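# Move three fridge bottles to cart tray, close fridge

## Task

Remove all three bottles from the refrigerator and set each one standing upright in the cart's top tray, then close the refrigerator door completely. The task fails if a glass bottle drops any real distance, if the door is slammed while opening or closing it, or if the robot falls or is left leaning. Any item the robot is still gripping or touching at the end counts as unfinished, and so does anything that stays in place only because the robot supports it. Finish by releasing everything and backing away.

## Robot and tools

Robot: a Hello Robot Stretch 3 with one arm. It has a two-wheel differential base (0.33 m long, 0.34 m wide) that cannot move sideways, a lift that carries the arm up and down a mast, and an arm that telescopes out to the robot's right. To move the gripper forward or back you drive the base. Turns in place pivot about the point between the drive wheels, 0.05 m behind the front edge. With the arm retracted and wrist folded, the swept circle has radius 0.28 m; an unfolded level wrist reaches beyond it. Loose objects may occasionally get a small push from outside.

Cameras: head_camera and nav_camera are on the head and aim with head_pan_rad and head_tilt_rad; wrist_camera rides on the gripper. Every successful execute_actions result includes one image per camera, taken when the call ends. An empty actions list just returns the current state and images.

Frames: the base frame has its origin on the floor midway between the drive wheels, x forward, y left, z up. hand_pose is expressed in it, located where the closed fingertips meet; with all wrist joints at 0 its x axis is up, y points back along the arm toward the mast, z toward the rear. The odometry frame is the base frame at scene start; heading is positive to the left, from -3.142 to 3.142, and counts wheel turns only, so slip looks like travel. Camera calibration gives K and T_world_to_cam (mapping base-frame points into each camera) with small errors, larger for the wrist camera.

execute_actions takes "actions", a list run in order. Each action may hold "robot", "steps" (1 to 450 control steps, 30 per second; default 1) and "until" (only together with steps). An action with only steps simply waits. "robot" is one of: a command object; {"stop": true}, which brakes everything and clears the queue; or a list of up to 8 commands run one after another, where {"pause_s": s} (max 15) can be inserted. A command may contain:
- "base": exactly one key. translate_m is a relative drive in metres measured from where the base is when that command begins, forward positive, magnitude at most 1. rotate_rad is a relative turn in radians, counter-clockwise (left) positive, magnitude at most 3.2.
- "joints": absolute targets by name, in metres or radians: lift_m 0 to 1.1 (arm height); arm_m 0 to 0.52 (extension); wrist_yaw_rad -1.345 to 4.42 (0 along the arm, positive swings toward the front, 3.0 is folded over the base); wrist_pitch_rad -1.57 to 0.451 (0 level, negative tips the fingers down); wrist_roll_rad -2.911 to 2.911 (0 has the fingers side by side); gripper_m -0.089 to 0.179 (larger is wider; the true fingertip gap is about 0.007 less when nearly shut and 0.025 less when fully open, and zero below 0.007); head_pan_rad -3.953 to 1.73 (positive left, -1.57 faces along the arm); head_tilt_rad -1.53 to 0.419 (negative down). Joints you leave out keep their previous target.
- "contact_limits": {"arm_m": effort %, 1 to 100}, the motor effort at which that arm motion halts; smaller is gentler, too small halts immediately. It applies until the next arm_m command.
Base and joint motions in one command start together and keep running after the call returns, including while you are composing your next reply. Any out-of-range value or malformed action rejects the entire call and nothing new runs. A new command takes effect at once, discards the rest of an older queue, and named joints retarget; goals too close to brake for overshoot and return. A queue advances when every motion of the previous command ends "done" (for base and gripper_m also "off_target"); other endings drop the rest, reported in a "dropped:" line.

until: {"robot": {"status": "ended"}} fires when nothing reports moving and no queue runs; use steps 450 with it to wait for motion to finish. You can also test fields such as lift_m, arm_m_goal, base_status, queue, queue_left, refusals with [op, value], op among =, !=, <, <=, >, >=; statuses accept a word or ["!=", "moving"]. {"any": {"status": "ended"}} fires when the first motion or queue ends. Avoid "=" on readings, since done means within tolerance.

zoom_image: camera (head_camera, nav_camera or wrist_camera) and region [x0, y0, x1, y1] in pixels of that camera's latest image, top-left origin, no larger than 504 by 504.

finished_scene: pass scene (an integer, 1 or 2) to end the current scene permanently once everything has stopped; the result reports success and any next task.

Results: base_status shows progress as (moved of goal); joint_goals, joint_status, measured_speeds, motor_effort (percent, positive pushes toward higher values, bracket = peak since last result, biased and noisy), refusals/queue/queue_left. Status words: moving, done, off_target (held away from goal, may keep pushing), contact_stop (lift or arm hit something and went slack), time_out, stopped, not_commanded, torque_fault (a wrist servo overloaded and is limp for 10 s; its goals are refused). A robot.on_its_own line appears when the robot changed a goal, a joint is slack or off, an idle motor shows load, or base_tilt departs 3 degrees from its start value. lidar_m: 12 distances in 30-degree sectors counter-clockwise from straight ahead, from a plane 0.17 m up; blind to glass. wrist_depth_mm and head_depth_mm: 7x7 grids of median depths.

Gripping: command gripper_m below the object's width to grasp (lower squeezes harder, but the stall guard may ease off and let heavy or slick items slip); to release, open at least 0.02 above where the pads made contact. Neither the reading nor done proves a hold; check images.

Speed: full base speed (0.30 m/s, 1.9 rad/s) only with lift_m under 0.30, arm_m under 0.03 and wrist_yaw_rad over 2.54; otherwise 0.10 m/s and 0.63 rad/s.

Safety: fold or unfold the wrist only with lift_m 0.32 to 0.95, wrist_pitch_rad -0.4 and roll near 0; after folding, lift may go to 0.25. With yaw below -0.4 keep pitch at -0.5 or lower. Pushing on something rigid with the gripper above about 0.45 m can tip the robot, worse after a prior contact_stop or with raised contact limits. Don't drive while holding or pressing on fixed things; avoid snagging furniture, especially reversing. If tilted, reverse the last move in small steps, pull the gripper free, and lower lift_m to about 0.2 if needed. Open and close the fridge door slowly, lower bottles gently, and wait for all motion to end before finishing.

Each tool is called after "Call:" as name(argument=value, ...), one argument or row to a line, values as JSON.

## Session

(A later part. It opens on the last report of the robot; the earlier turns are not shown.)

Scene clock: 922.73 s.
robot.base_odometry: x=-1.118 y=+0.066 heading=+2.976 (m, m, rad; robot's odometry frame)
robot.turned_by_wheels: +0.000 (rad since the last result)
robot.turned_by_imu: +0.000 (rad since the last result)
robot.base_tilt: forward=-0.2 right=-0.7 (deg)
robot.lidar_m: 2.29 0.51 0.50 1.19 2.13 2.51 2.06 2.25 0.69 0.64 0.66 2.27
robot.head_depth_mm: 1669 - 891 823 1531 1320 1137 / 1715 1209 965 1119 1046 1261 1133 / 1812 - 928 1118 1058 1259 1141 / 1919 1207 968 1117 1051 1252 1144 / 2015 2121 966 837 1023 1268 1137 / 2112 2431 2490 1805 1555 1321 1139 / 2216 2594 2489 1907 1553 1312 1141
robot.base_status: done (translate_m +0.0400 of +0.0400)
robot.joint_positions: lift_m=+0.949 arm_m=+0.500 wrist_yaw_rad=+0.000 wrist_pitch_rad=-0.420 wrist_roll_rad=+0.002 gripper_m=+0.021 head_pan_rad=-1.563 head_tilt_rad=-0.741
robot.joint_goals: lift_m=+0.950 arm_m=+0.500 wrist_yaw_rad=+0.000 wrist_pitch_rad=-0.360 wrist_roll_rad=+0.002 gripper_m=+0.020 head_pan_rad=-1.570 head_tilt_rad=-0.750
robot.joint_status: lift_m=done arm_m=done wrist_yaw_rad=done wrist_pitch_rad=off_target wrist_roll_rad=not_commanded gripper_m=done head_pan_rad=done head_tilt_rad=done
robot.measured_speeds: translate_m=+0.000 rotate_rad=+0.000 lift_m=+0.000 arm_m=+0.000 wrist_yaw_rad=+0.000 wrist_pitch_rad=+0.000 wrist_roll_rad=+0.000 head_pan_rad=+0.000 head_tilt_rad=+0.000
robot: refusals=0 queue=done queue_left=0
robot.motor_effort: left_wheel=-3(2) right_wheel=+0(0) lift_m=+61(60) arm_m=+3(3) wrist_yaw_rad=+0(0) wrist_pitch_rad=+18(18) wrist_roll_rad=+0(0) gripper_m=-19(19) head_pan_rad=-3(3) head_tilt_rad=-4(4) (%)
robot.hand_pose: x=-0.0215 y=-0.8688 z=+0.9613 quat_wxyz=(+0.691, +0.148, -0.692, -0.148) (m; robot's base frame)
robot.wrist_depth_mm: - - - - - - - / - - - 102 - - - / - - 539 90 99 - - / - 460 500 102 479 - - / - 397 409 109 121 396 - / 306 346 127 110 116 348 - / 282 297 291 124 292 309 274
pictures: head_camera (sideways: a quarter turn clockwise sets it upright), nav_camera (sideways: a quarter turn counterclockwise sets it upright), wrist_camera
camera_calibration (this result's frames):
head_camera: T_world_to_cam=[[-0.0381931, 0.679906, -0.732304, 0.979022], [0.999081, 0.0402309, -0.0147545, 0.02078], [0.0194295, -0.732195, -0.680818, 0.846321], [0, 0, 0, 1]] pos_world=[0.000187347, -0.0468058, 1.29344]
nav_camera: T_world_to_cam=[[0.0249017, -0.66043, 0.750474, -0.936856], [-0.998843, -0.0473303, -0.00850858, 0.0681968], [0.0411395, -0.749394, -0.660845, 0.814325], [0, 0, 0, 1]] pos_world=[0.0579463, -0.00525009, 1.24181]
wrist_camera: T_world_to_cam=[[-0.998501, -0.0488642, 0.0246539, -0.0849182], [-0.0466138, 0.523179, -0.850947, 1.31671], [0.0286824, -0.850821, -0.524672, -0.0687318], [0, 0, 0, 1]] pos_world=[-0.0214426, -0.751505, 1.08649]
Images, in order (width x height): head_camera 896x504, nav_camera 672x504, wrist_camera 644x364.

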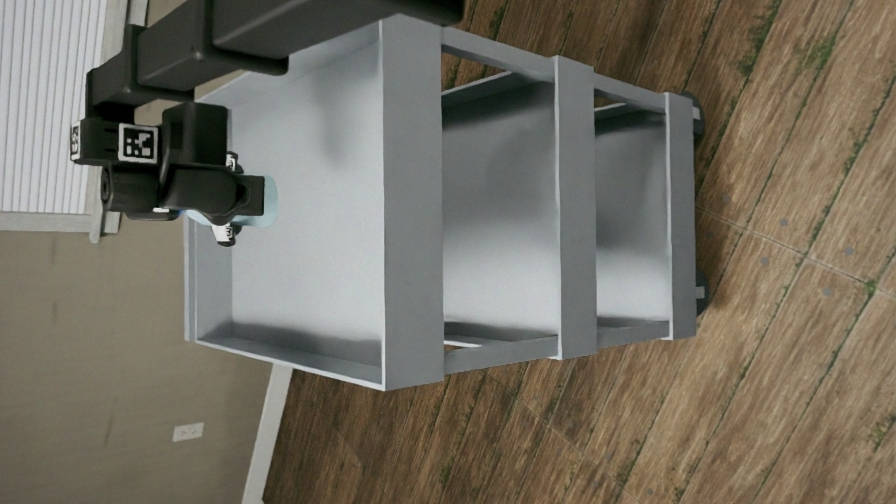

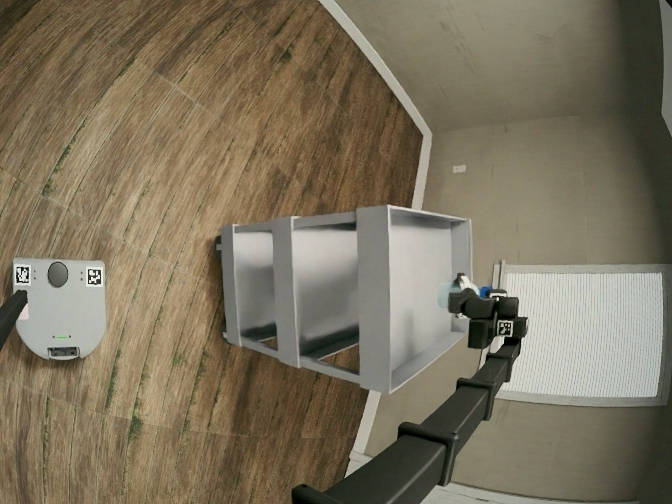

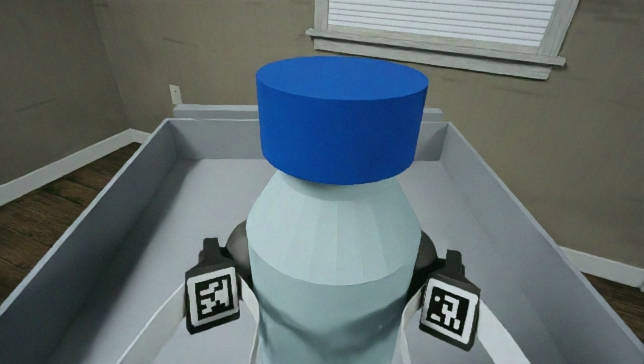

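Call:
execute_actions(
  actions=[
    {"robot":{"joints":{"lift_m":0.86}},"steps":150,"until":{"robot":{"lift_m_status":["!=","moving"]}}},
  ],
)

Scene clock: 929.97 s.
robot.base_odometry: x=-1.118 y=+0.066 heading=+2.976 (m, m, rad; robot's odometry frame)
robot.turned_by_wheels: +0.000 (rad since the last result)
robot.turned_by_imu: +0.000 (rad since the last result)
robot.base_tilt: forward=-0.2 right=-0.7 (deg)
robot.lidar_m: 2.28 0.51 0.50 1.19 2.13 2.51 2.06 2.24 0.68 0.64 0.65 2.27
robot.head_depth_mm: 1685 1883 2046 - - 1299 1140 / 1760 1881 911 1116 1059 1259 1142 / 1841 1969 894 1121 1055 1244 1141 / 1911 1214 932 1110 1049 1252 1141 / 2026 2093 966 838 1025 1261 1135 / 2131 2398 2491 1798 1553 1315 1141 / 2219 2540 2453 1917 1560 1321 1137
robot.base_status: done (translate_m +0.0400 of +0.0400)
robot.joint_positions: lift_m=+0.860 arm_m=+0.500 wrist_yaw_rad=+0.000 wrist_pitch_rad=-0.419 wrist_roll_rad=+0.002 gripper_m=+0.021 head_pan_rad=-1.563 head_tilt_rad=-0.741
robot.joint_goals: lift_m=+0.860 arm_m=+0.500 wrist_yaw_rad=+0.000 wrist_pitch_rad=-0.360 wrist_roll_rad=+0.002 gripper_m=+0.020 head_pan_rad=-1.570 head_tilt_rad=-0.750
robot.joint_status: lift_m=done arm_m=done wrist_yaw_rad=done wrist_pitch_rad=off_target wrist_roll_rad=not_commanded gripper_m=done head_pan_rad=done head_tilt_rad=done
robot.measured_speeds: translate_m=+0.000 rotate_rad=+0.000 lift_m=+0.000 arm_m=+0.000 wrist_yaw_rad=+0.000 wrist_pitch_rad=+0.000 wrist_roll_rad=+0.000 head_pan_rad=+0.000 head_tilt_rad=+0.000
robot: refusals=0 queue=done queue_left=0
robot.motor_effort: left_wheel=-3(2) right_wheel=+0(0) lift_m=+23(61) arm_m=+3(3) wrist_yaw_rad=+0(0) wrist_pitch_rad=+17(18) wrist_roll_rad=+0(0) gripper_m=-19(19) head_pan_rad=-3(3) head_tilt_rad=-4(4) (%)
robot.hand_pose: x=-0.0215 y=-0.8689 z=+0.8728 quat_wxyz=(+0.691, +0.147, -0.692, -0.148) (m; robot's base frame)
robot.wrist_depth_mm: - - - - - - - / - 489 491 101 484 - - / - 399 450 90 99 408 - / 291 340 351 102 331 348 274 / 270 284 284 109 121 294 263 / 238 240 128 110 116 248 244 / 205 207 202 125 202 215 215
pictures: head_camera (sideways: a quarter turn clockwise sets it upright), nav_camera (sideways: a quarter turn counterclockwise sets it upright), wrist_camera
camera_calibration (this result's frames):
head_camera: T_world_to_cam=[[-0.0381929, 0.679906, -0.732304, 0.979022], [0.999081, 0.0402306, -0.0147545, 0.02078], [0.0194294, -0.732195, -0.680818, 0.846321], [0, 0, 0, 1]] pos_world=[0.000187336, -0.0468058, 1.29344]
nav_camera: T_world_to_cam=[[0.0249015, -0.66043, 0.750474, -0.936856], [-0.998843, -0.0473301, -0.00850858, 0.0681968], [0.0411393, -0.749394, -0.660845, 0.814325], [0, 0, 0, 1]] pos_world=[0.0579463, -0.00525011, 1.24181]
wrist_camera: T_world_to_cam=[[-0.998501, -0.0488448, 0.0246931, -0.0827586], [-0.0466139, 0.522493, -0.851368, 1.24123], [0.0286829, -0.851243, -0.523987, -0.11622], [0, 0, 0, 1]] pos_world=[-0.0214425, -0.751508, 0.997889]
Images, in order (width x height): head_camera 896x504, nav_camera 672x504, wrist_camera 644x364.

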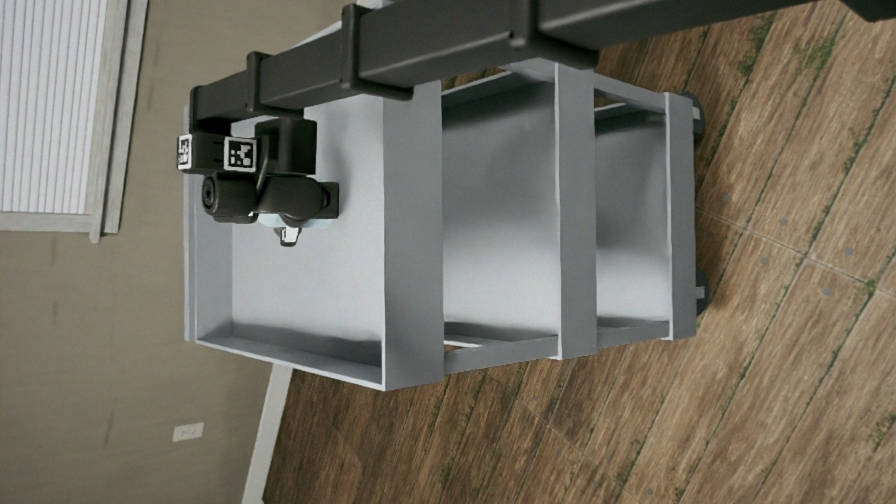

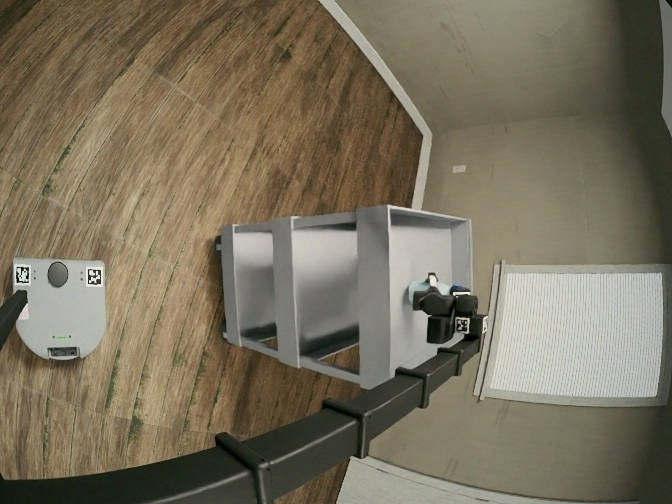

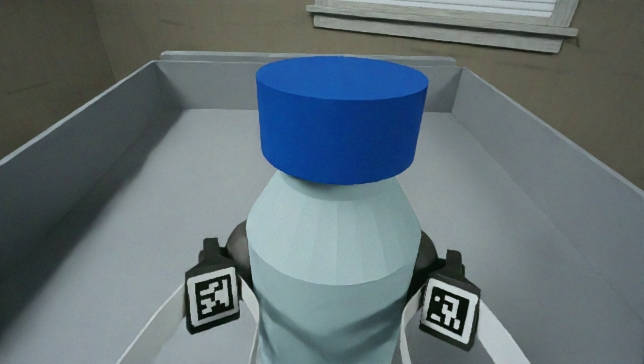

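Call:
execute_actions(
  actions=[
    {"robot":{"joints":{"lift_m":0.848}},"steps":60,"until":{"robot":{"lift_m_status":["!=","moving"]}}},
    {"steps":6},
  ],
)

Scene clock: 942.03 s.
robot.base_odometry: x=-1.118 y=+0.066 heading=+2.976 (m, m, rad; robot's odometry frame)
robot.turned_by_wheels: +0.000 (rad since the last result)
robot.turned_by_imu: +0.000 (rad since the last result)
robot.base_tilt: forward=-0.2 right=-0.7 (deg)
robot.lidar_m: 2.28 0.51 0.50 1.19 2.13 2.51 2.06 2.24 0.68 0.64 0.66 2.27
robot.head_depth_mm: 1675 1890 2020 - - 1299 1140 / 1754 1886 892 1121 1048 1257 1143 / 1823 1980 890 1121 1058 1256 1143 / 1902 1216 932 1116 1056 1251 1143 / 1992 2107 968 836 1030 1260 1138 / 2116 2410 2476 1809 1570 1316 1145 / 2234 2573 2470 1926 1560 1319 1130
robot.base_status: done (translate_m +0.0400 of +0.0400)
robot.joint_positions: lift_m=+0.848 arm_m=+0.500 wrist_yaw_rad=+0.000 wrist_pitch_rad=-0.419 wrist_roll_rad=+0.002 gripper_m=+0.021 head_pan_rad=-1.563 head_tilt_rad=-0.741
robot.joint_goals: lift_m=+0.848 arm_m=+0.500 wrist_yaw_rad=+0.000 wrist_pitch_rad=-0.360 wrist_roll_rad=+0.002 gripper_m=+0.020 head_pan_rad=-1.570 head_tilt_rad=-0.750
robot.joint_status: lift_m=done arm_m=done wrist_yaw_rad=done wrist_pitch_rad=off_target wrist_roll_rad=not_commanded gripper_m=done head_pan_rad=done head_tilt_rad=done
robot.measured_speeds: translate_m=+0.000 rotate_rad=+0.000 lift_m=+0.000 arm_m=+0.000 wrist_yaw_rad=+0.000 wrist_pitch_rad=+0.000 wrist_roll_rad=+0.000 head_pan_rad=+0.000 head_tilt_rad=+0.000
robot: refusals=0 queue=done queue_left=0
robot.motor_effort: left_wheel=-2(3) right_wheel=+0(0) lift_m=+24(24) arm_m=+4(3) wrist_yaw_rad=-1(0) wrist_pitch_rad=+18(18) wrist_roll_rad=+0(0) gripper_m=-20(19) head_pan_rad=-3(3) head_tilt_rad=-4(4) (%)
robot.hand_pose: x=-0.0215 y=-0.8690 z=+0.8608 quat_wxyz=(+0.691, +0.147, -0.692, -0.148) (m; robot's base frame)
robot.wrist_depth_mm: - - - - - - - / - 466 478 102 478 - - / 308 396 419 90 99 383 - / 289 323 327 102 310 339 262 / 262 266 268 108 121 278 261 / 222 225 127 110 116 235 235 / 194 195 190 125 190 202 203
pictures: head_camera (sideways: a quarter turn clockwise sets it upright), nav_camera (sideways: a quarter turn counterclockwise sets it upright), wrist_camera
camera_calibration (this result's frames):
head_camera: T_world_to_cam=[[-0.038193, 0.679905, -0.732305, 0.979022], [0.999081, 0.0402307, -0.0147546, 0.02078], [0.0194295, -0.732195, -0.680817, 0.846321], [0, 0, 0, 1]] pos_world=[0.000187341, -0.0468058, 1.29344]
nav_camera: T_world_to_cam=[[0.0249016, -0.66043, 0.750474, -0.936856], [-0.998843, -0.0473302, -0.00850857, 0.0681968], [0.0411394, -0.749394, -0.660845, 0.814325], [0, 0, 0, 1]] pos_world=[0.0579463, -0.00525011, 1.24181]
wrist_camera: T_world_to_cam=[[-0.998501, -0.0488446, 0.0246943, -0.0824632], [-0.0466141, 0.522474, -0.85138, 1.23101], [0.0286832, -0.851255, -0.523968, -0.122535], [0, 0, 0, 1]] pos_world=[-0.0214425, -0.751508, 0.98589]
Images, in order (width x height): head_camera 896x504, nav_camera 672x504, wrist_camera 644x364.

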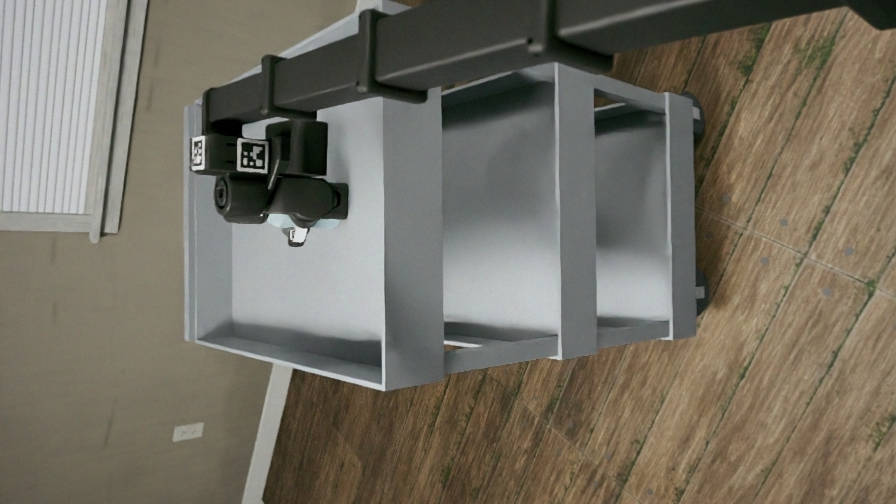

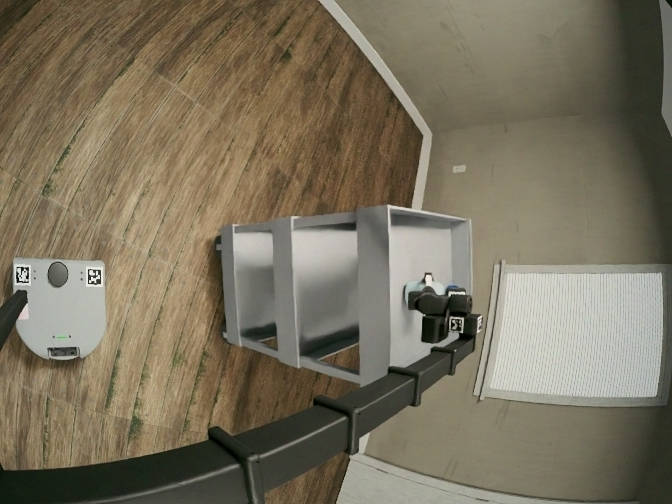

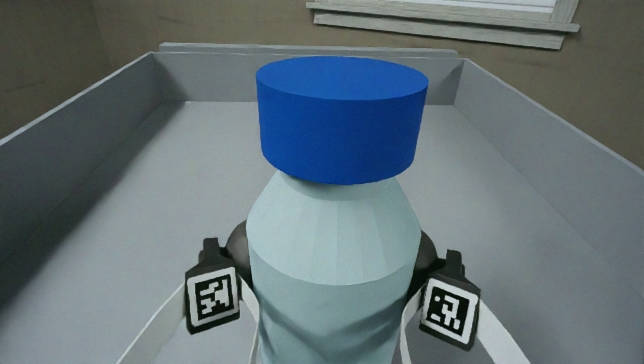

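Call:
execute_actions(
  actions=[
    {"robot":{"joints":{"lift_m":0.841}},"steps":60,"until":{"robot":{"lift_m_status":["!=","moving"]}}},
    {"steps":6},
  ],
)

Scene clock: 956.77 s.
robot.base_odometry: x=-1.118 y=+0.066 heading=+2.976 (m, m, rad; robot's odometry frame)
robot.turned_by_wheels: +0.000 (rad since the last result)
robot.turned_by_imu: +0.000 (rad since the last result)
robot.base_tilt: forward=-0.2 right=-0.7 (deg)
robot.lidar_m: 2.29 0.51 0.50 1.19 2.13 2.51 2.06 2.25 0.68 0.64 0.66 2.27
robot.head_depth_mm: 1680 1884 2010 - - 1298 1149 / 1748 1898 892 1115 1056 1262 1136 / 1823 1941 892 1117 1057 1259 1138 / 1904 1208 930 1113 1052 1255 1141 / 2010 2097 968 837 1024 1262 1142 / 2125 2425 2478 1796 1560 1324 1139 / 2237 2546 2487 1927 1559 1323 1144
robot.base_status: done (translate_m +0.0400 of +0.0400)
robot.joint_positions: lift_m=+0.842 arm_m=+0.500 wrist_yaw_rad=+0.000 wrist_pitch_rad=-0.419 wrist_roll_rad=+0.002 gripper_m=+0.021 head_pan_rad=-1.563 head_tilt_rad=-0.741
robot.joint_goals: lift_m=+0.841 arm_m=+0.500 wrist_yaw_rad=+0.000 wrist_pitch_rad=-0.360 wrist_roll_rad=+0.002 gripper_m=+0.020 head_pan_rad=-1.570 head_tilt_rad=-0.750
robot.joint_status: lift_m=done arm_m=done wrist_yaw_rad=done wrist_pitch_rad=off_target wrist_roll_rad=not_commanded gripper_m=done head_pan_rad=done head_tilt_rad=done
robot.measured_speeds: translate_m=+0.000 rotate_rad=+0.000 lift_m=+0.000 arm_m=+0.000 wrist_yaw_rad=+0.000 wrist_pitch_rad=+0.000 wrist_roll_rad=+0.000 head_pan_rad=+0.000 head_tilt_rad=+0.000
robot: refusals=0 queue=done queue_left=0
robot.motor_effort: left_wheel=-2(3) right_wheel=+0(0) lift_m=+22(24) arm_m=+3(3) wrist_yaw_rad=+0(1) wrist_pitch_rad=+17(18) wrist_roll_rad=+0(0) gripper_m=-19(20) head_pan_rad=-3(3) head_tilt_rad=-4(4) (%)
robot.hand_pose: x=-0.0215 y=-0.8690 z=+0.8539 quat_wxyz=(+0.691, +0.147, -0.692, -0.148) (m; robot's base frame)
robot.wrist_depth_mm: - - - - - - - / - 460 480 102 478 477 - / 301 383 408 90 99 382 - / 285 311 319 102 302 329 262 / 254 255 258 108 121 268 251 / 215 217 127 110 116 224 226 / 186 187 183 125 183 194 196
pictures: head_camera (sideways: a quarter turn clockwise sets it upright), nav_camera (sideways: a quarter turn counterclockwise sets it upright), wrist_camera
camera_calibration (this result's frames):
head_camera: T_world_to_cam=[[-0.0381932, 0.679906, -0.732304, 0.979022], [0.999081, 0.040231, -0.0147545, 0.02078], [0.0194296, -0.732195, -0.680818, 0.846321], [0, 0, 0, 1]] pos_world=[0.000187352, -0.0468058, 1.29344]
nav_camera: T_world_to_cam=[[0.0249018, -0.66043, 0.750474, -0.936856], [-0.998843, -0.0473304, -0.00850858, 0.0681968], [0.0411396, -0.749394, -0.660845, 0.814325], [0, 0, 0, 1]] pos_world=[0.0579463, -0.00525009, 1.24181]
wrist_camera: T_world_to_cam=[[-0.998501, -0.0488442, 0.0246953, -0.0822914], [-0.0466142, 0.522457, -0.85139, 1.22506], [0.0286833, -0.851265, -0.523951, -0.126221], [0, 0, 0, 1]] pos_world=[-0.0214425, -0.751508, 0.978901]
Images, in order (width x height): head_camera 896x504, nav_camera 672x504, wrist_camera 644x364.

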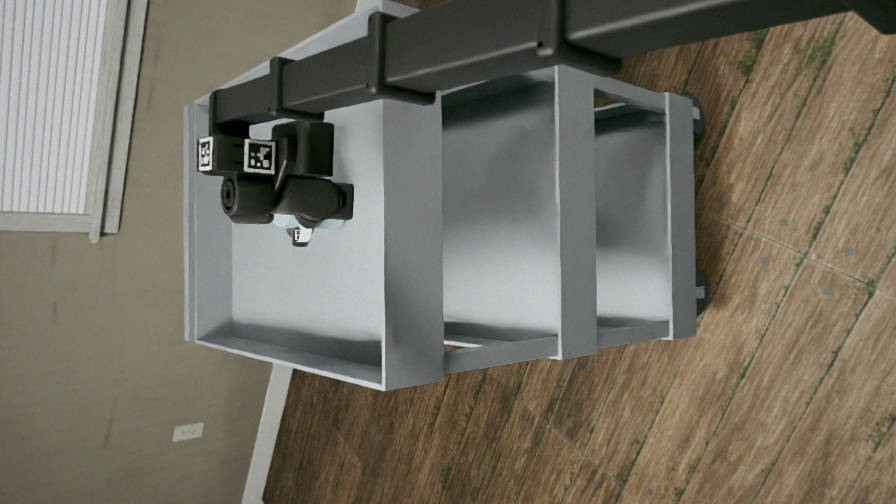

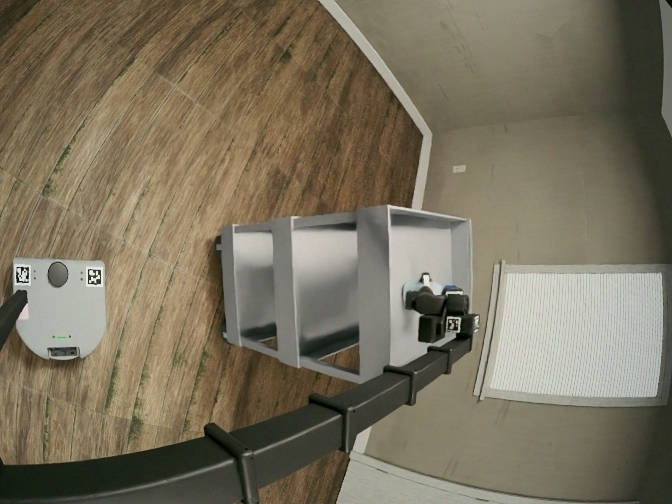

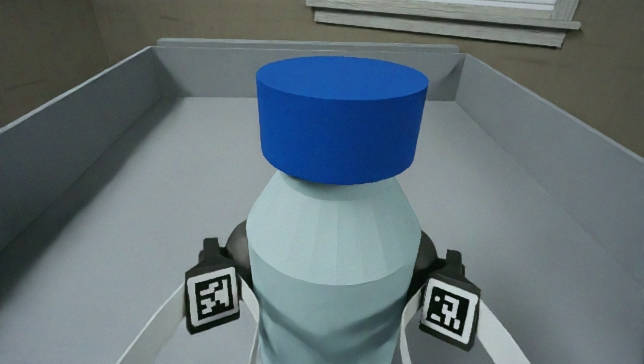

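Call:
execute_actions(
  actions=[
    {"robot":{"joints":{"lift_m":0.834}},"steps":60,"until":{"robot":{"lift_m_status":["!=","moving"]}}},
    {"steps":6},
  ],
)

Scene clock: 965.47 s.
robot.base_odometry: x=-1.118 y=+0.066 heading=+2.976 (m, m, rad; robot's odometry frame)
robot.turned_by_wheels: +0.000 (rad since the last result)
robot.turned_by_imu: +0.000 (rad since the last result)
robot.base_tilt: forward=-0.2 right=-0.7 (deg)
robot.lidar_m: 2.29 0.51 0.50 1.19 2.13 2.51 2.05 2.24 0.68 0.64 0.66 2.27
robot.head_depth_mm: 1680 1859 1999 - - 1296 1143 / 1745 1887 894 1116 1054 1263 1141 / 1812 1965 860 1114 1052 1255 1142 / 1907 1211 931 1117 1056 1250 1145 / 2002 2103 968 839 1024 1272 1138 / 2111 2397 2481 1810 1554 1311 1137 / 2251 2554 2478 1930 1557 1318 1141
robot.base_status: done (translate_m +0.0400 of +0.0400)
robot.joint_positions: lift_m=+0.835 arm_m=+0.500 wrist_yaw_rad=+0.000 wrist_pitch_rad=-0.414 wrist_roll_rad=+0.002 gripper_m=+0.021 head_pan_rad=-1.563 head_tilt_rad=-0.741
robot.joint_goals: lift_m=+0.834 arm_m=+0.500 wrist_yaw_rad=+0.000 wrist_pitch_rad=-0.360 wrist_roll_rad=+0.002 gripper_m=+0.020 head_pan_rad=-1.570 head_tilt_rad=-0.750
robot.joint_status: lift_m=done arm_m=done wrist_yaw_rad=done wrist_pitch_rad=off_target wrist_roll_rad=not_commanded gripper_m=done head_pan_rad=done head_tilt_rad=done
robot.measured_speeds: translate_m=+0.000 rotate_rad=+0.000 lift_m=+0.000 arm_m=+0.000 wrist_yaw_rad=+0.000 wrist_pitch_rad=+0.000 wrist_roll_rad=+0.000 head_pan_rad=+0.000 head_tilt_rad=+0.000
robot: refusals=0 queue=done queue_left=0
robot.motor_effort: left_wheel=-2(2) right_wheel=+0(0) lift_m=+21(23) arm_m=+3(3) wrist_yaw_rad=+0(0) wrist_pitch_rad=+16(18) wrist_roll_rad=+0(0) gripper_m=-19(19) head_pan_rad=-3(3) head_tilt_rad=-4(4) (%)
robot.hand_pose: x=-0.0215 y=-0.8696 z=+0.8481 quat_wxyz=(+0.691, +0.145, -0.692, -0.146) (m; robot's base frame)
robot.wrist_depth_mm: - - - - - - - / - 466 475 101 479 477 - / 293 373 399 90 99 379 303 / 278 307 308 106 295 322 262 / 245 247 249 108 121 258 251 / 208 211 127 110 116 219 221 / 179 181 178 124 176 188 189
pictures: head_camera (sideways: a quarter turn clockwise sets it upright), nav_camera (sideways: a quarter turn counterclockwise sets it upright), wrist_camera
camera_calibration (this result's frames):
head_camera: T_world_to_cam=[[-0.038193, 0.679905, -0.732305, 0.979022], [0.999081, 0.0402307, -0.0147546, 0.02078], [0.0194295, -0.732195, -0.680817, 0.846321], [0, 0, 0, 1]] pos_world=[0.000187341, -0.0468058, 1.29344]
nav_camera: T_world_to_cam=[[0.0249016, -0.66043, 0.750474, -0.936856], [-0.998843, -0.0473302, -0.00850857, 0.0681968], [0.0411394, -0.749394, -0.660845, 0.814325], [0, 0, 0, 1]] pos_world=[0.0579463, -0.00525011, 1.24181]
wrist_camera: T_world_to_cam=[[-0.998501, -0.0487141, 0.0249523, -0.0822864], [-0.0466144, 0.517961, -0.854133, 1.21892], [0.028684, -0.854016, -0.519455, -0.136009], [0, 0, 0, 1]] pos_world=[-0.0214424, -0.751517, 0.972526]
Images, in order (width x height): head_camera 896x504, nav_camera 672x504, wrist_camera 644x364.

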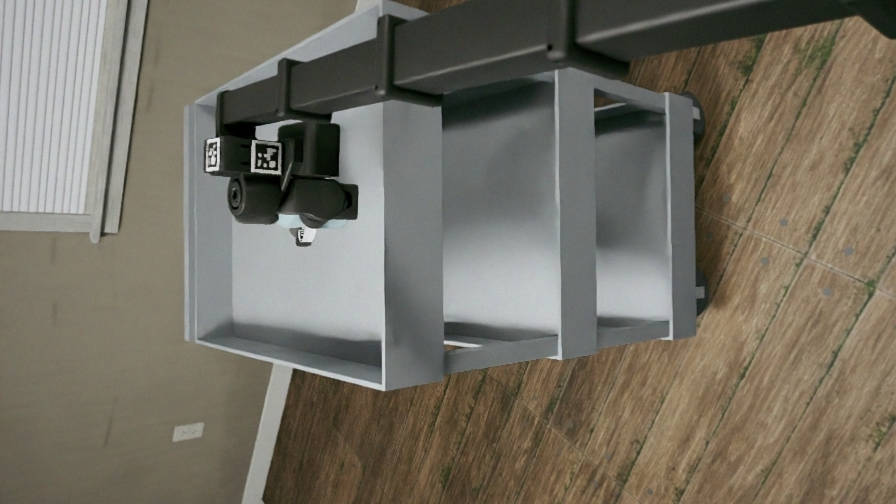

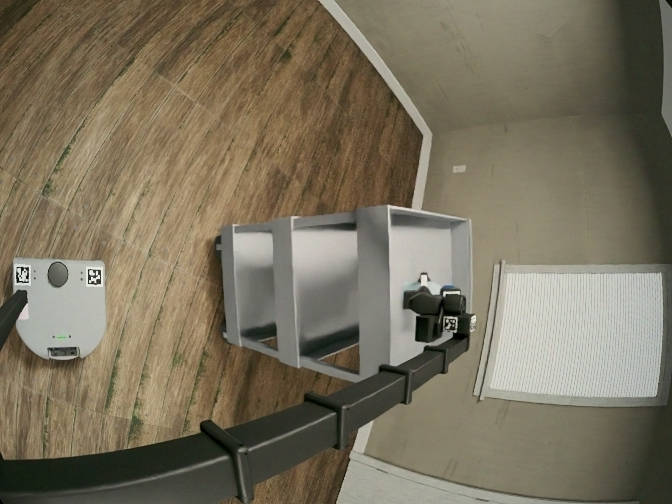

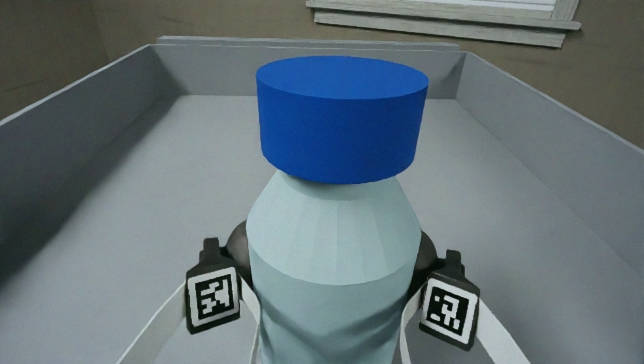

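Call:
execute_actions(
  actions=[
    {"robot":{"joints":{"lift_m":0.826}},"steps":60,"until":{"robot":{"lift_m_status":["!=","moving"]}}},
    {"steps":6},
  ],
)

Scene clock: 970.83 s.
robot.base_odometry: x=-1.118 y=+0.066 heading=+2.976 (m, m, rad; robot's odometry frame)
robot.turned_by_wheels: +0.000 (rad since the last result)
robot.turned_by_imu: +0.000 (rad since the last result)
robot.base_tilt: forward=-0.2 right=-0.7 (deg)
robot.lidar_m: 2.29 0.51 0.50 1.19 2.13 2.50 2.05 2.25 0.68 0.64 0.66 2.27
robot.head_depth_mm: 1674 1874 1984 - - 1293 1143 / 1755 1880 894 1117 1055 1262 1145 / 1832 1929 - 1117 1052 1252 1139 / 1919 1213 930 1115 1056 1255 1140 / 2028 2128 968 836 1023 1270 1144 / 2121 2445 2488 1807 1546 1325 1134 / 2235 2583 2480 1925 1566 1314 1136
robot.base_status: done (translate_m +0.0400 of +0.0400)
robot.joint_positions: lift_m=+0.827 arm_m=+0.500 wrist_yaw_rad=+0.000 wrist_pitch_rad=-0.389 wrist_roll_rad=+0.002 gripper_m=+0.021 head_pan_rad=-1.563 head_tilt_rad=-0.741
robot.joint_goals: lift_m=+0.826 arm_m=+0.500 wrist_yaw_rad=+0.000 wrist_pitch_rad=-0.360 wrist_roll_rad=+0.002 gripper_m=+0.020 head_pan_rad=-1.570 head_tilt_rad=-0.750
robot.joint_status: lift_m=done arm_m=done wrist_yaw_rad=done wrist_pitch_rad=off_target wrist_roll_rad=not_commanded gripper_m=done head_pan_rad=done head_tilt_rad=done
robot.measured_speeds: translate_m=+0.000 rotate_rad=+0.000 lift_m=+0.000 arm_m=+0.000 wrist_yaw_rad=+0.000 wrist_pitch_rad=+0.000 wrist_roll_rad=+0.000 head_pan_rad=+0.000 head_tilt_rad=+0.000
robot: refusals=0 queue=done queue_left=0
robot.motor_effort: left_wheel=-2(2) right_wheel=+0(0) lift_m=+18(21) arm_m=+3(3) wrist_yaw_rad=+0(0) wrist_pitch_rad=+9(16) wrist_roll_rad=+0(1) gripper_m=-19(19) head_pan_rad=-3(2) head_tilt_rad=-4(4) (%)
robot.hand_pose: x=-0.0215 y=-0.8727 z=+0.8459 quat_wxyz=(+0.693, +0.137, -0.694, -0.137) (m; robot's base frame)
robot.wrist_depth_mm: - - - - - - - / - 462 481 100 114 - - / 292 384 412 89 98 381 304 / 280 311 312 101 294 331 263 / 247 250 247 108 120 262 252 / 207 210 125 109 115 219 220 / 180 179 176 124 175 187 188
pictures: head_camera (sideways: a quarter turn clockwise sets it upright), nav_camera (sideways: a quarter turn counterclockwise sets it upright), wrist_camera
camera_calibration (this result's frames):
head_camera: T_world_to_cam=[[-0.0381932, 0.679905, -0.732304, 0.979022], [0.999081, 0.040231, -0.0147545, 0.02078], [0.0194296, -0.732195, -0.680817, 0.846321], [0, 0, 0, 1]] pos_world=[0.000187352, -0.0468058, 1.29344]
nav_camera: T_world_to_cam=[[0.0249018, -0.66043, 0.750474, -0.936856], [-0.998843, -0.0473304, -0.00850857, 0.0681968], [0.0411396, -0.749394, -0.660845, 0.814325], [0, 0, 0, 1]] pos_world=[0.0579463, -0.00525009, 1.24181]
wrist_camera: T_world_to_cam=[[-0.998501, -0.0480809, 0.0261509, -0.0828387], [-0.0466104, 0.496537, -0.866763, 1.21057], [0.0286898, -0.866683, -0.498033, -0.168952], [0, 0, 0, 1]] pos_world=[-0.0214422, -0.751503, 0.967299]
Images, in order (width x height): head_camera 896x504, nav_camera 672x504, wrist_camera 644x364.

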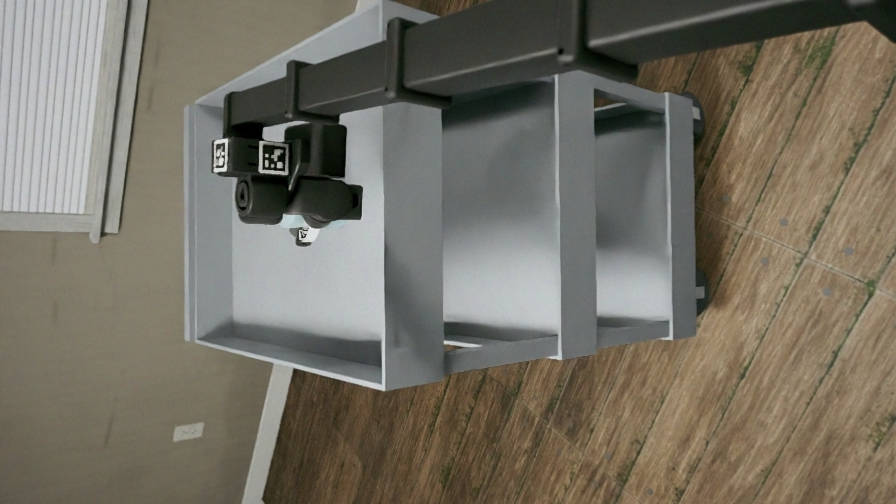

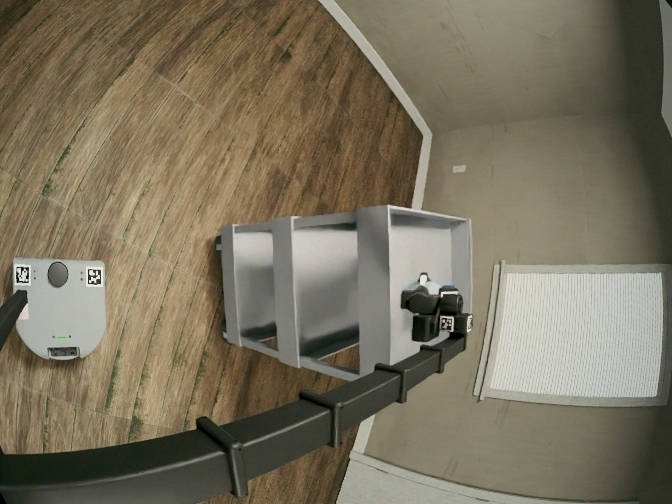

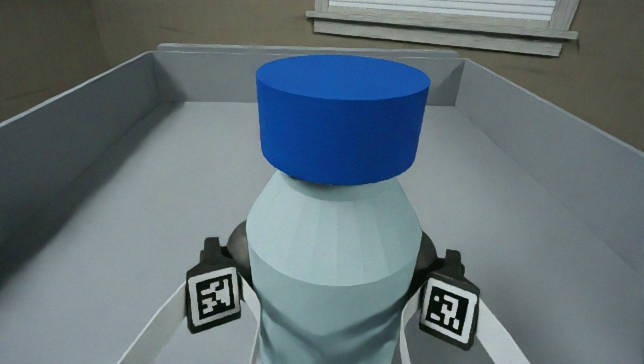

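Call:
execute_actions(
  actions=[
    {"robot":{"joints":{"gripper_m":0.12,"wrist_pitch_rad":-0.40}},"steps":60,"until":{"robot":{"status":"ended"}}},
  ],
)

Scene clock: 982.43 s.
robot.base_odometry: x=-1.118 y=+0.066 heading=+2.976 (m, m, rad; robot's odometry frame)
robot.turned_by_wheels: +0.000 (rad since the last result)
robot.turned_by_imu: +0.000 (rad since the last result)
robot.base_tilt: forward=-0.2 right=-0.7 (deg)
robot.lidar_m: 2.29 0.51 0.50 1.19 2.13 2.51 2.06 2.25 0.68 0.64 0.66 2.26
robot.head_depth_mm: 1675 1868 1991 - - 1292 1145 / 1757 1892 892 1113 1053 1255 1144 / 1840 1926 - 1114 1055 1251 1144 / 1901 1210 929 1114 1054 1249 1140 / 2017 2101 970 838 990 1259 1139 / 2111 2399 2478 1809 1573 1321 1142 / 2226 2564 2491 1913 1564 1315 1144
robot.base_status: done (translate_m +0.0400 of +0.0400)
robot.joint_positions: lift_m=+0.827 arm_m=+0.500 wrist_yaw_rad=+0.000 wrist_pitch_rad=-0.413 wrist_roll_rad=+0.002 gripper_m=+0.120 head_pan_rad=-1.563 head_tilt_rad=-0.741
robot.joint_goals: lift_m=+0.826 arm_m=+0.500 wrist_yaw_rad=+0.000 wrist_pitch_rad=-0.400 wrist_roll_rad=+0.002 gripper_m=+0.120 head_pan_rad=-1.570 head_tilt_rad=-0.750
robot.joint_status: lift_m=done arm_m=done wrist_yaw_rad=done wrist_pitch_rad=done wrist_roll_rad=not_commanded gripper_m=done head_pan_rad=done head_tilt_rad=done
robot.measured_speeds: translate_m=+0.000 rotate_rad=+0.000 lift_m=+0.000 arm_m=+0.000 wrist_yaw_rad=+0.000 wrist_pitch_rad=+0.000 wrist_roll_rad=+0.000 head_pan_rad=+0.000 head_tilt_rad=+0.000
robot: refusals=0 queue=done queue_left=0
robot.motor_effort: left_wheel=-2(2) right_wheel=+1(1) lift_m=+18(18) arm_m=+3(3) wrist_yaw_rad=+0(0) wrist_pitch_rad=+4(9) wrist_roll_rad=+0(0) gripper_m=+0(83) head_pan_rad=-3(3) head_tilt_rad=-4(3) (%)
robot.hand_pose: x=-0.0215 y=-0.8698 z=+0.8406 quat_wxyz=(+0.692, +0.145, -0.693, -0.145) (m; robot's base frame)
robot.wrist_depth_mm: - - - - - - - / - 425 482 87 94 447 - / 292 373 390 91 100 364 290 / 277 294 297 107 282 311 263 / 238 242 233 107 120 252 245 / 201 208 198 113 169 218 212 / 178 171 176 130 174 176 183
pictures: head_camera (sideways: a quarter turn clockwise sets it upright), nav_camera (sideways: a quarter turn counterclockwise sets it upright), wrist_camera
camera_calibration (this result's frames):
head_camera: T_world_to_cam=[[-0.0381931, 0.679905, -0.732304, 0.979022], [0.999081, 0.0402309, -0.0147545, 0.02078], [0.0194295, -0.732195, -0.680817, 0.846321], [0, 0, 0, 1]] pos_world=[0.000187347, -0.0468058, 1.29344]
nav_camera: T_world_to_cam=[[0.0249017, -0.66043, 0.750474, -0.936856], [-0.998843, -0.0473303, -0.00850857, 0.0681968], [0.0411395, -0.749394, -0.660845, 0.814325], [0, 0, 0, 1]] pos_world=[0.0579463, -0.0052501, 1.24181]
wrist_camera: T_world_to_cam=[[-0.998502, -0.0486535, 0.0250266, -0.0821221], [-0.0466028, 0.516659, -0.854922, 1.2121], [0.0286647, -0.854808, -0.518152, -0.141878], [0, 0, 0, 1]] pos_world=[-0.0214448, -0.751518, 0.964795]
Images, in order (width x height): head_camera 896x504, nav_camera 672x504, wrist_camera 644x364.

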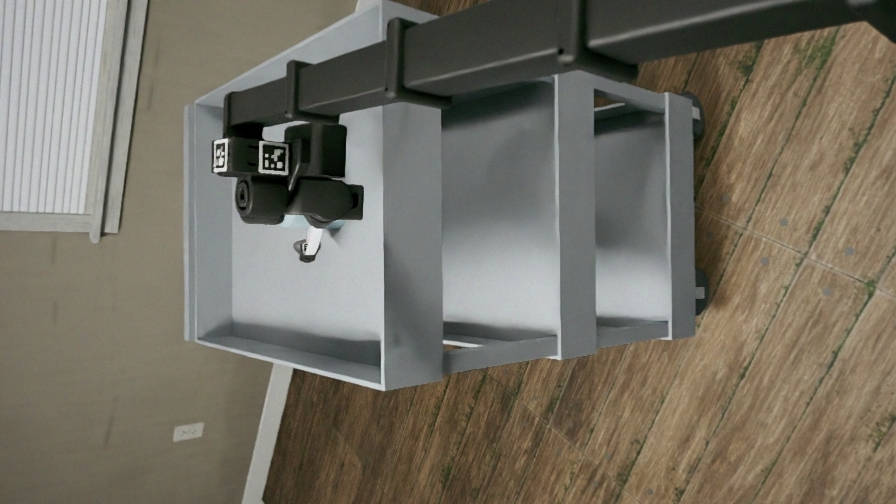

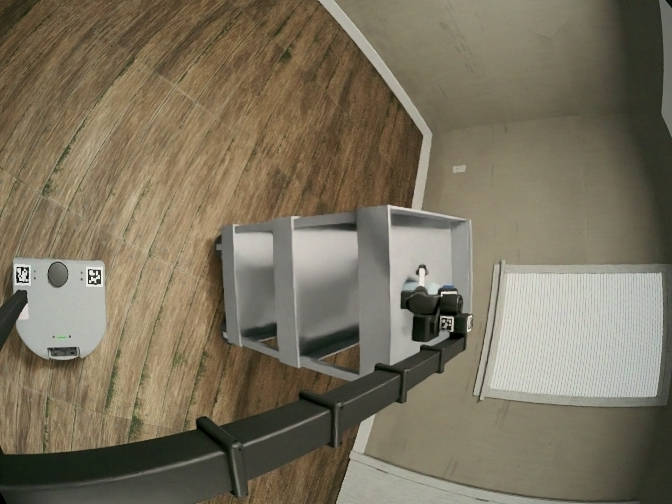

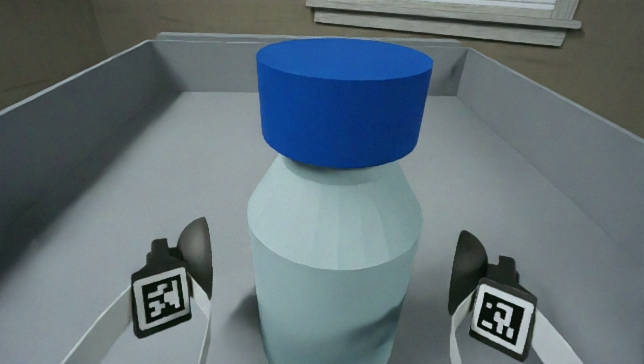

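Call:
execute_actions(
  actions=[
    {"robot":{"joints":{"lift_m":0.925,"arm_m":0.0}},"steps":90,"until":{"robot":{"arm_m":["<",0.36]}}},
    {"robot":[{"base":{"rotate_rad":-1.627}},{"base":{"translate_m":-0.62},"joints":{"gripper_m":0.16}},{"base":{"rotate_rad":-1.929}}],"steps":150,"until":{"robot":{"queue_left":["<",2]}}},
  ],
)

Scene clock: 1106.13 s.
robot.base_odometry: x=-1.118 y=+0.066 heading=+1.349 (m, m, rad; robot's odometry frame)
robot.turned_by_wheels: -1.627 (rad since the last result)
robot.turned_by_imu: -1.657 (rad since the last result)
robot.base_tilt: forward=-0.2 right=-0.7 (deg)
robot.lidar_m: 0.64 0.65 2.27 2.28 1.90 0.50 1.19 2.04 2.51 2.06 2.31 0.70
robot.head_depth_mm: 1965 2253 2419 1922 - - - / 1870 2298 2370 1926 - - - / 2069 2454 2512 1993 - - - / 2119 2536 2467 1938 1566 1296 1128 / 2101 2698 2472 1911 1568 1321 1144 / 2322 2787 2503 1925 1555 1324 1136 / 2153 2784 2478 1911 1568 1313 1136
robot.base_status: done (rotate_rad -1.6269 of -1.6270)
robot.joint_positions: lift_m=+0.924 arm_m=+0.001 wrist_yaw_rad=+0.000 wrist_pitch_rad=-0.414 wrist_roll_rad=+0.002 gripper_m=+0.120 head_pan_rad=-1.563 head_tilt_rad=-0.741
robot.joint_goals: lift_m=+0.925 arm_m=+0.000 wrist_yaw_rad=+0.000 wrist_pitch_rad=-0.400 wrist_roll_rad=+0.002 gripper_m=+0.120 head_pan_rad=-1.570 head_tilt_rad=-0.750
robot.joint_status: lift_m=done arm_m=done wrist_yaw_rad=done wrist_pitch_rad=done wrist_roll_rad=not_commanded gripper_m=done head_pan_rad=done head_tilt_rad=done
robot.measured_speeds: translate_m=+0.000 rotate_rad=+0.000 lift_m=+0.000 arm_m=+0.000 wrist_yaw_rad=+0.000 wrist_pitch_rad=+0.000 wrist_roll_rad=+0.000 head_pan_rad=+0.000 head_tilt_rad=+0.000
robot: refusals=0 queue=running queue_left=1
robot.motor_effort: left_wheel=+2(7) right_wheel=-2(5) lift_m=+55(58) arm_m=-5(5) wrist_yaw_rad=+0(0) wrist_pitch_rad=+5(4) wrist_roll_rad=-1(0) gripper_m=+0(0) head_pan_rad=-3(3) head_tilt_rad=-4(4) (%)
robot.hand_pose: x=-0.0215 y=-0.3706 z=+0.9379 quat_wxyz=(+0.691, +0.145, -0.692, -0.146) (m; robot's base frame)
robot.wrist_depth_mm: - - - - - - - / - - - - - - - / - - - - - - - / - - - - - - - / - - - - - - - / - - - - - - - / - - - - - - -
pictures: head_camera (sideways: a quarter turn clockwise sets it upright), nav_camera (sideways: a quarter turn counterclockwise sets it upright), wrist_camera
camera_calibration (this result's frames):
head_camera: T_world_to_cam=[[-0.0381583, 0.679937, -0.732277, 0.978986], [0.999084, 0.04018, -0.0147532, 0.0207782], [0.0193916, -0.732169, -0.680847, 0.84636], [0, 0, 0, 1]] pos_world=[0.000184934, -0.0468051, 1.29344]
nav_camera: T_world_to_cam=[[0.0248679, -0.660462, 0.750448, -0.936821], [-0.998845, -0.0472785, -0.00851017, 0.0681989], [0.0411007, -0.74937, -0.660875, 0.814364], [0, 0, 0, 1]] pos_world=[0.057946, -0.00525036, 1.24181]
wrist_camera: T_world_to_cam=[[-0.998502, -0.0486849, 0.0249664, -0.0602257], [-0.046603, 0.517714, -0.854283, 1.03723], [0.0286653, -0.854167, -0.519208, 0.336549], [0, 0, 0, 1]] pos_world=[-0.0214447, -0.252452, 1.06233]
Images, in order (width x height): head_camera 896x504, nav_camera 672x504, wrist_camera 644x364.

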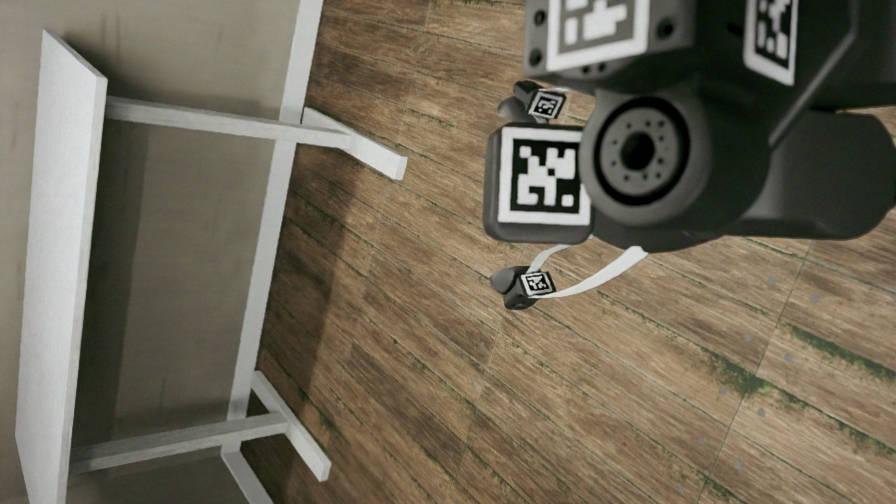

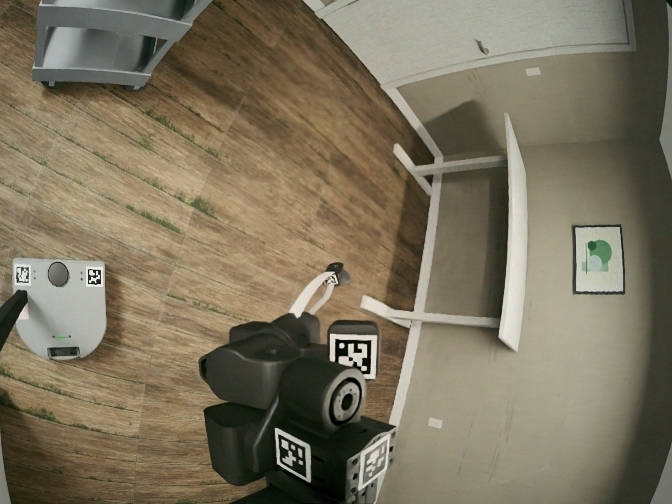

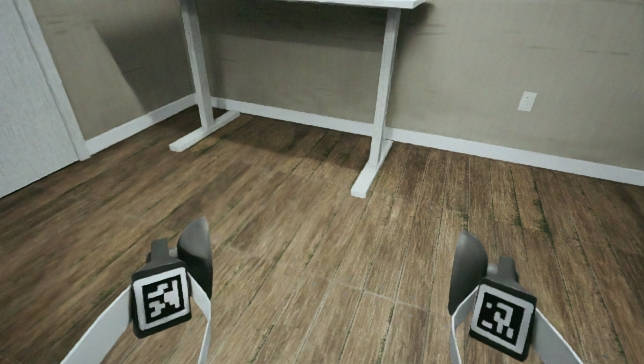

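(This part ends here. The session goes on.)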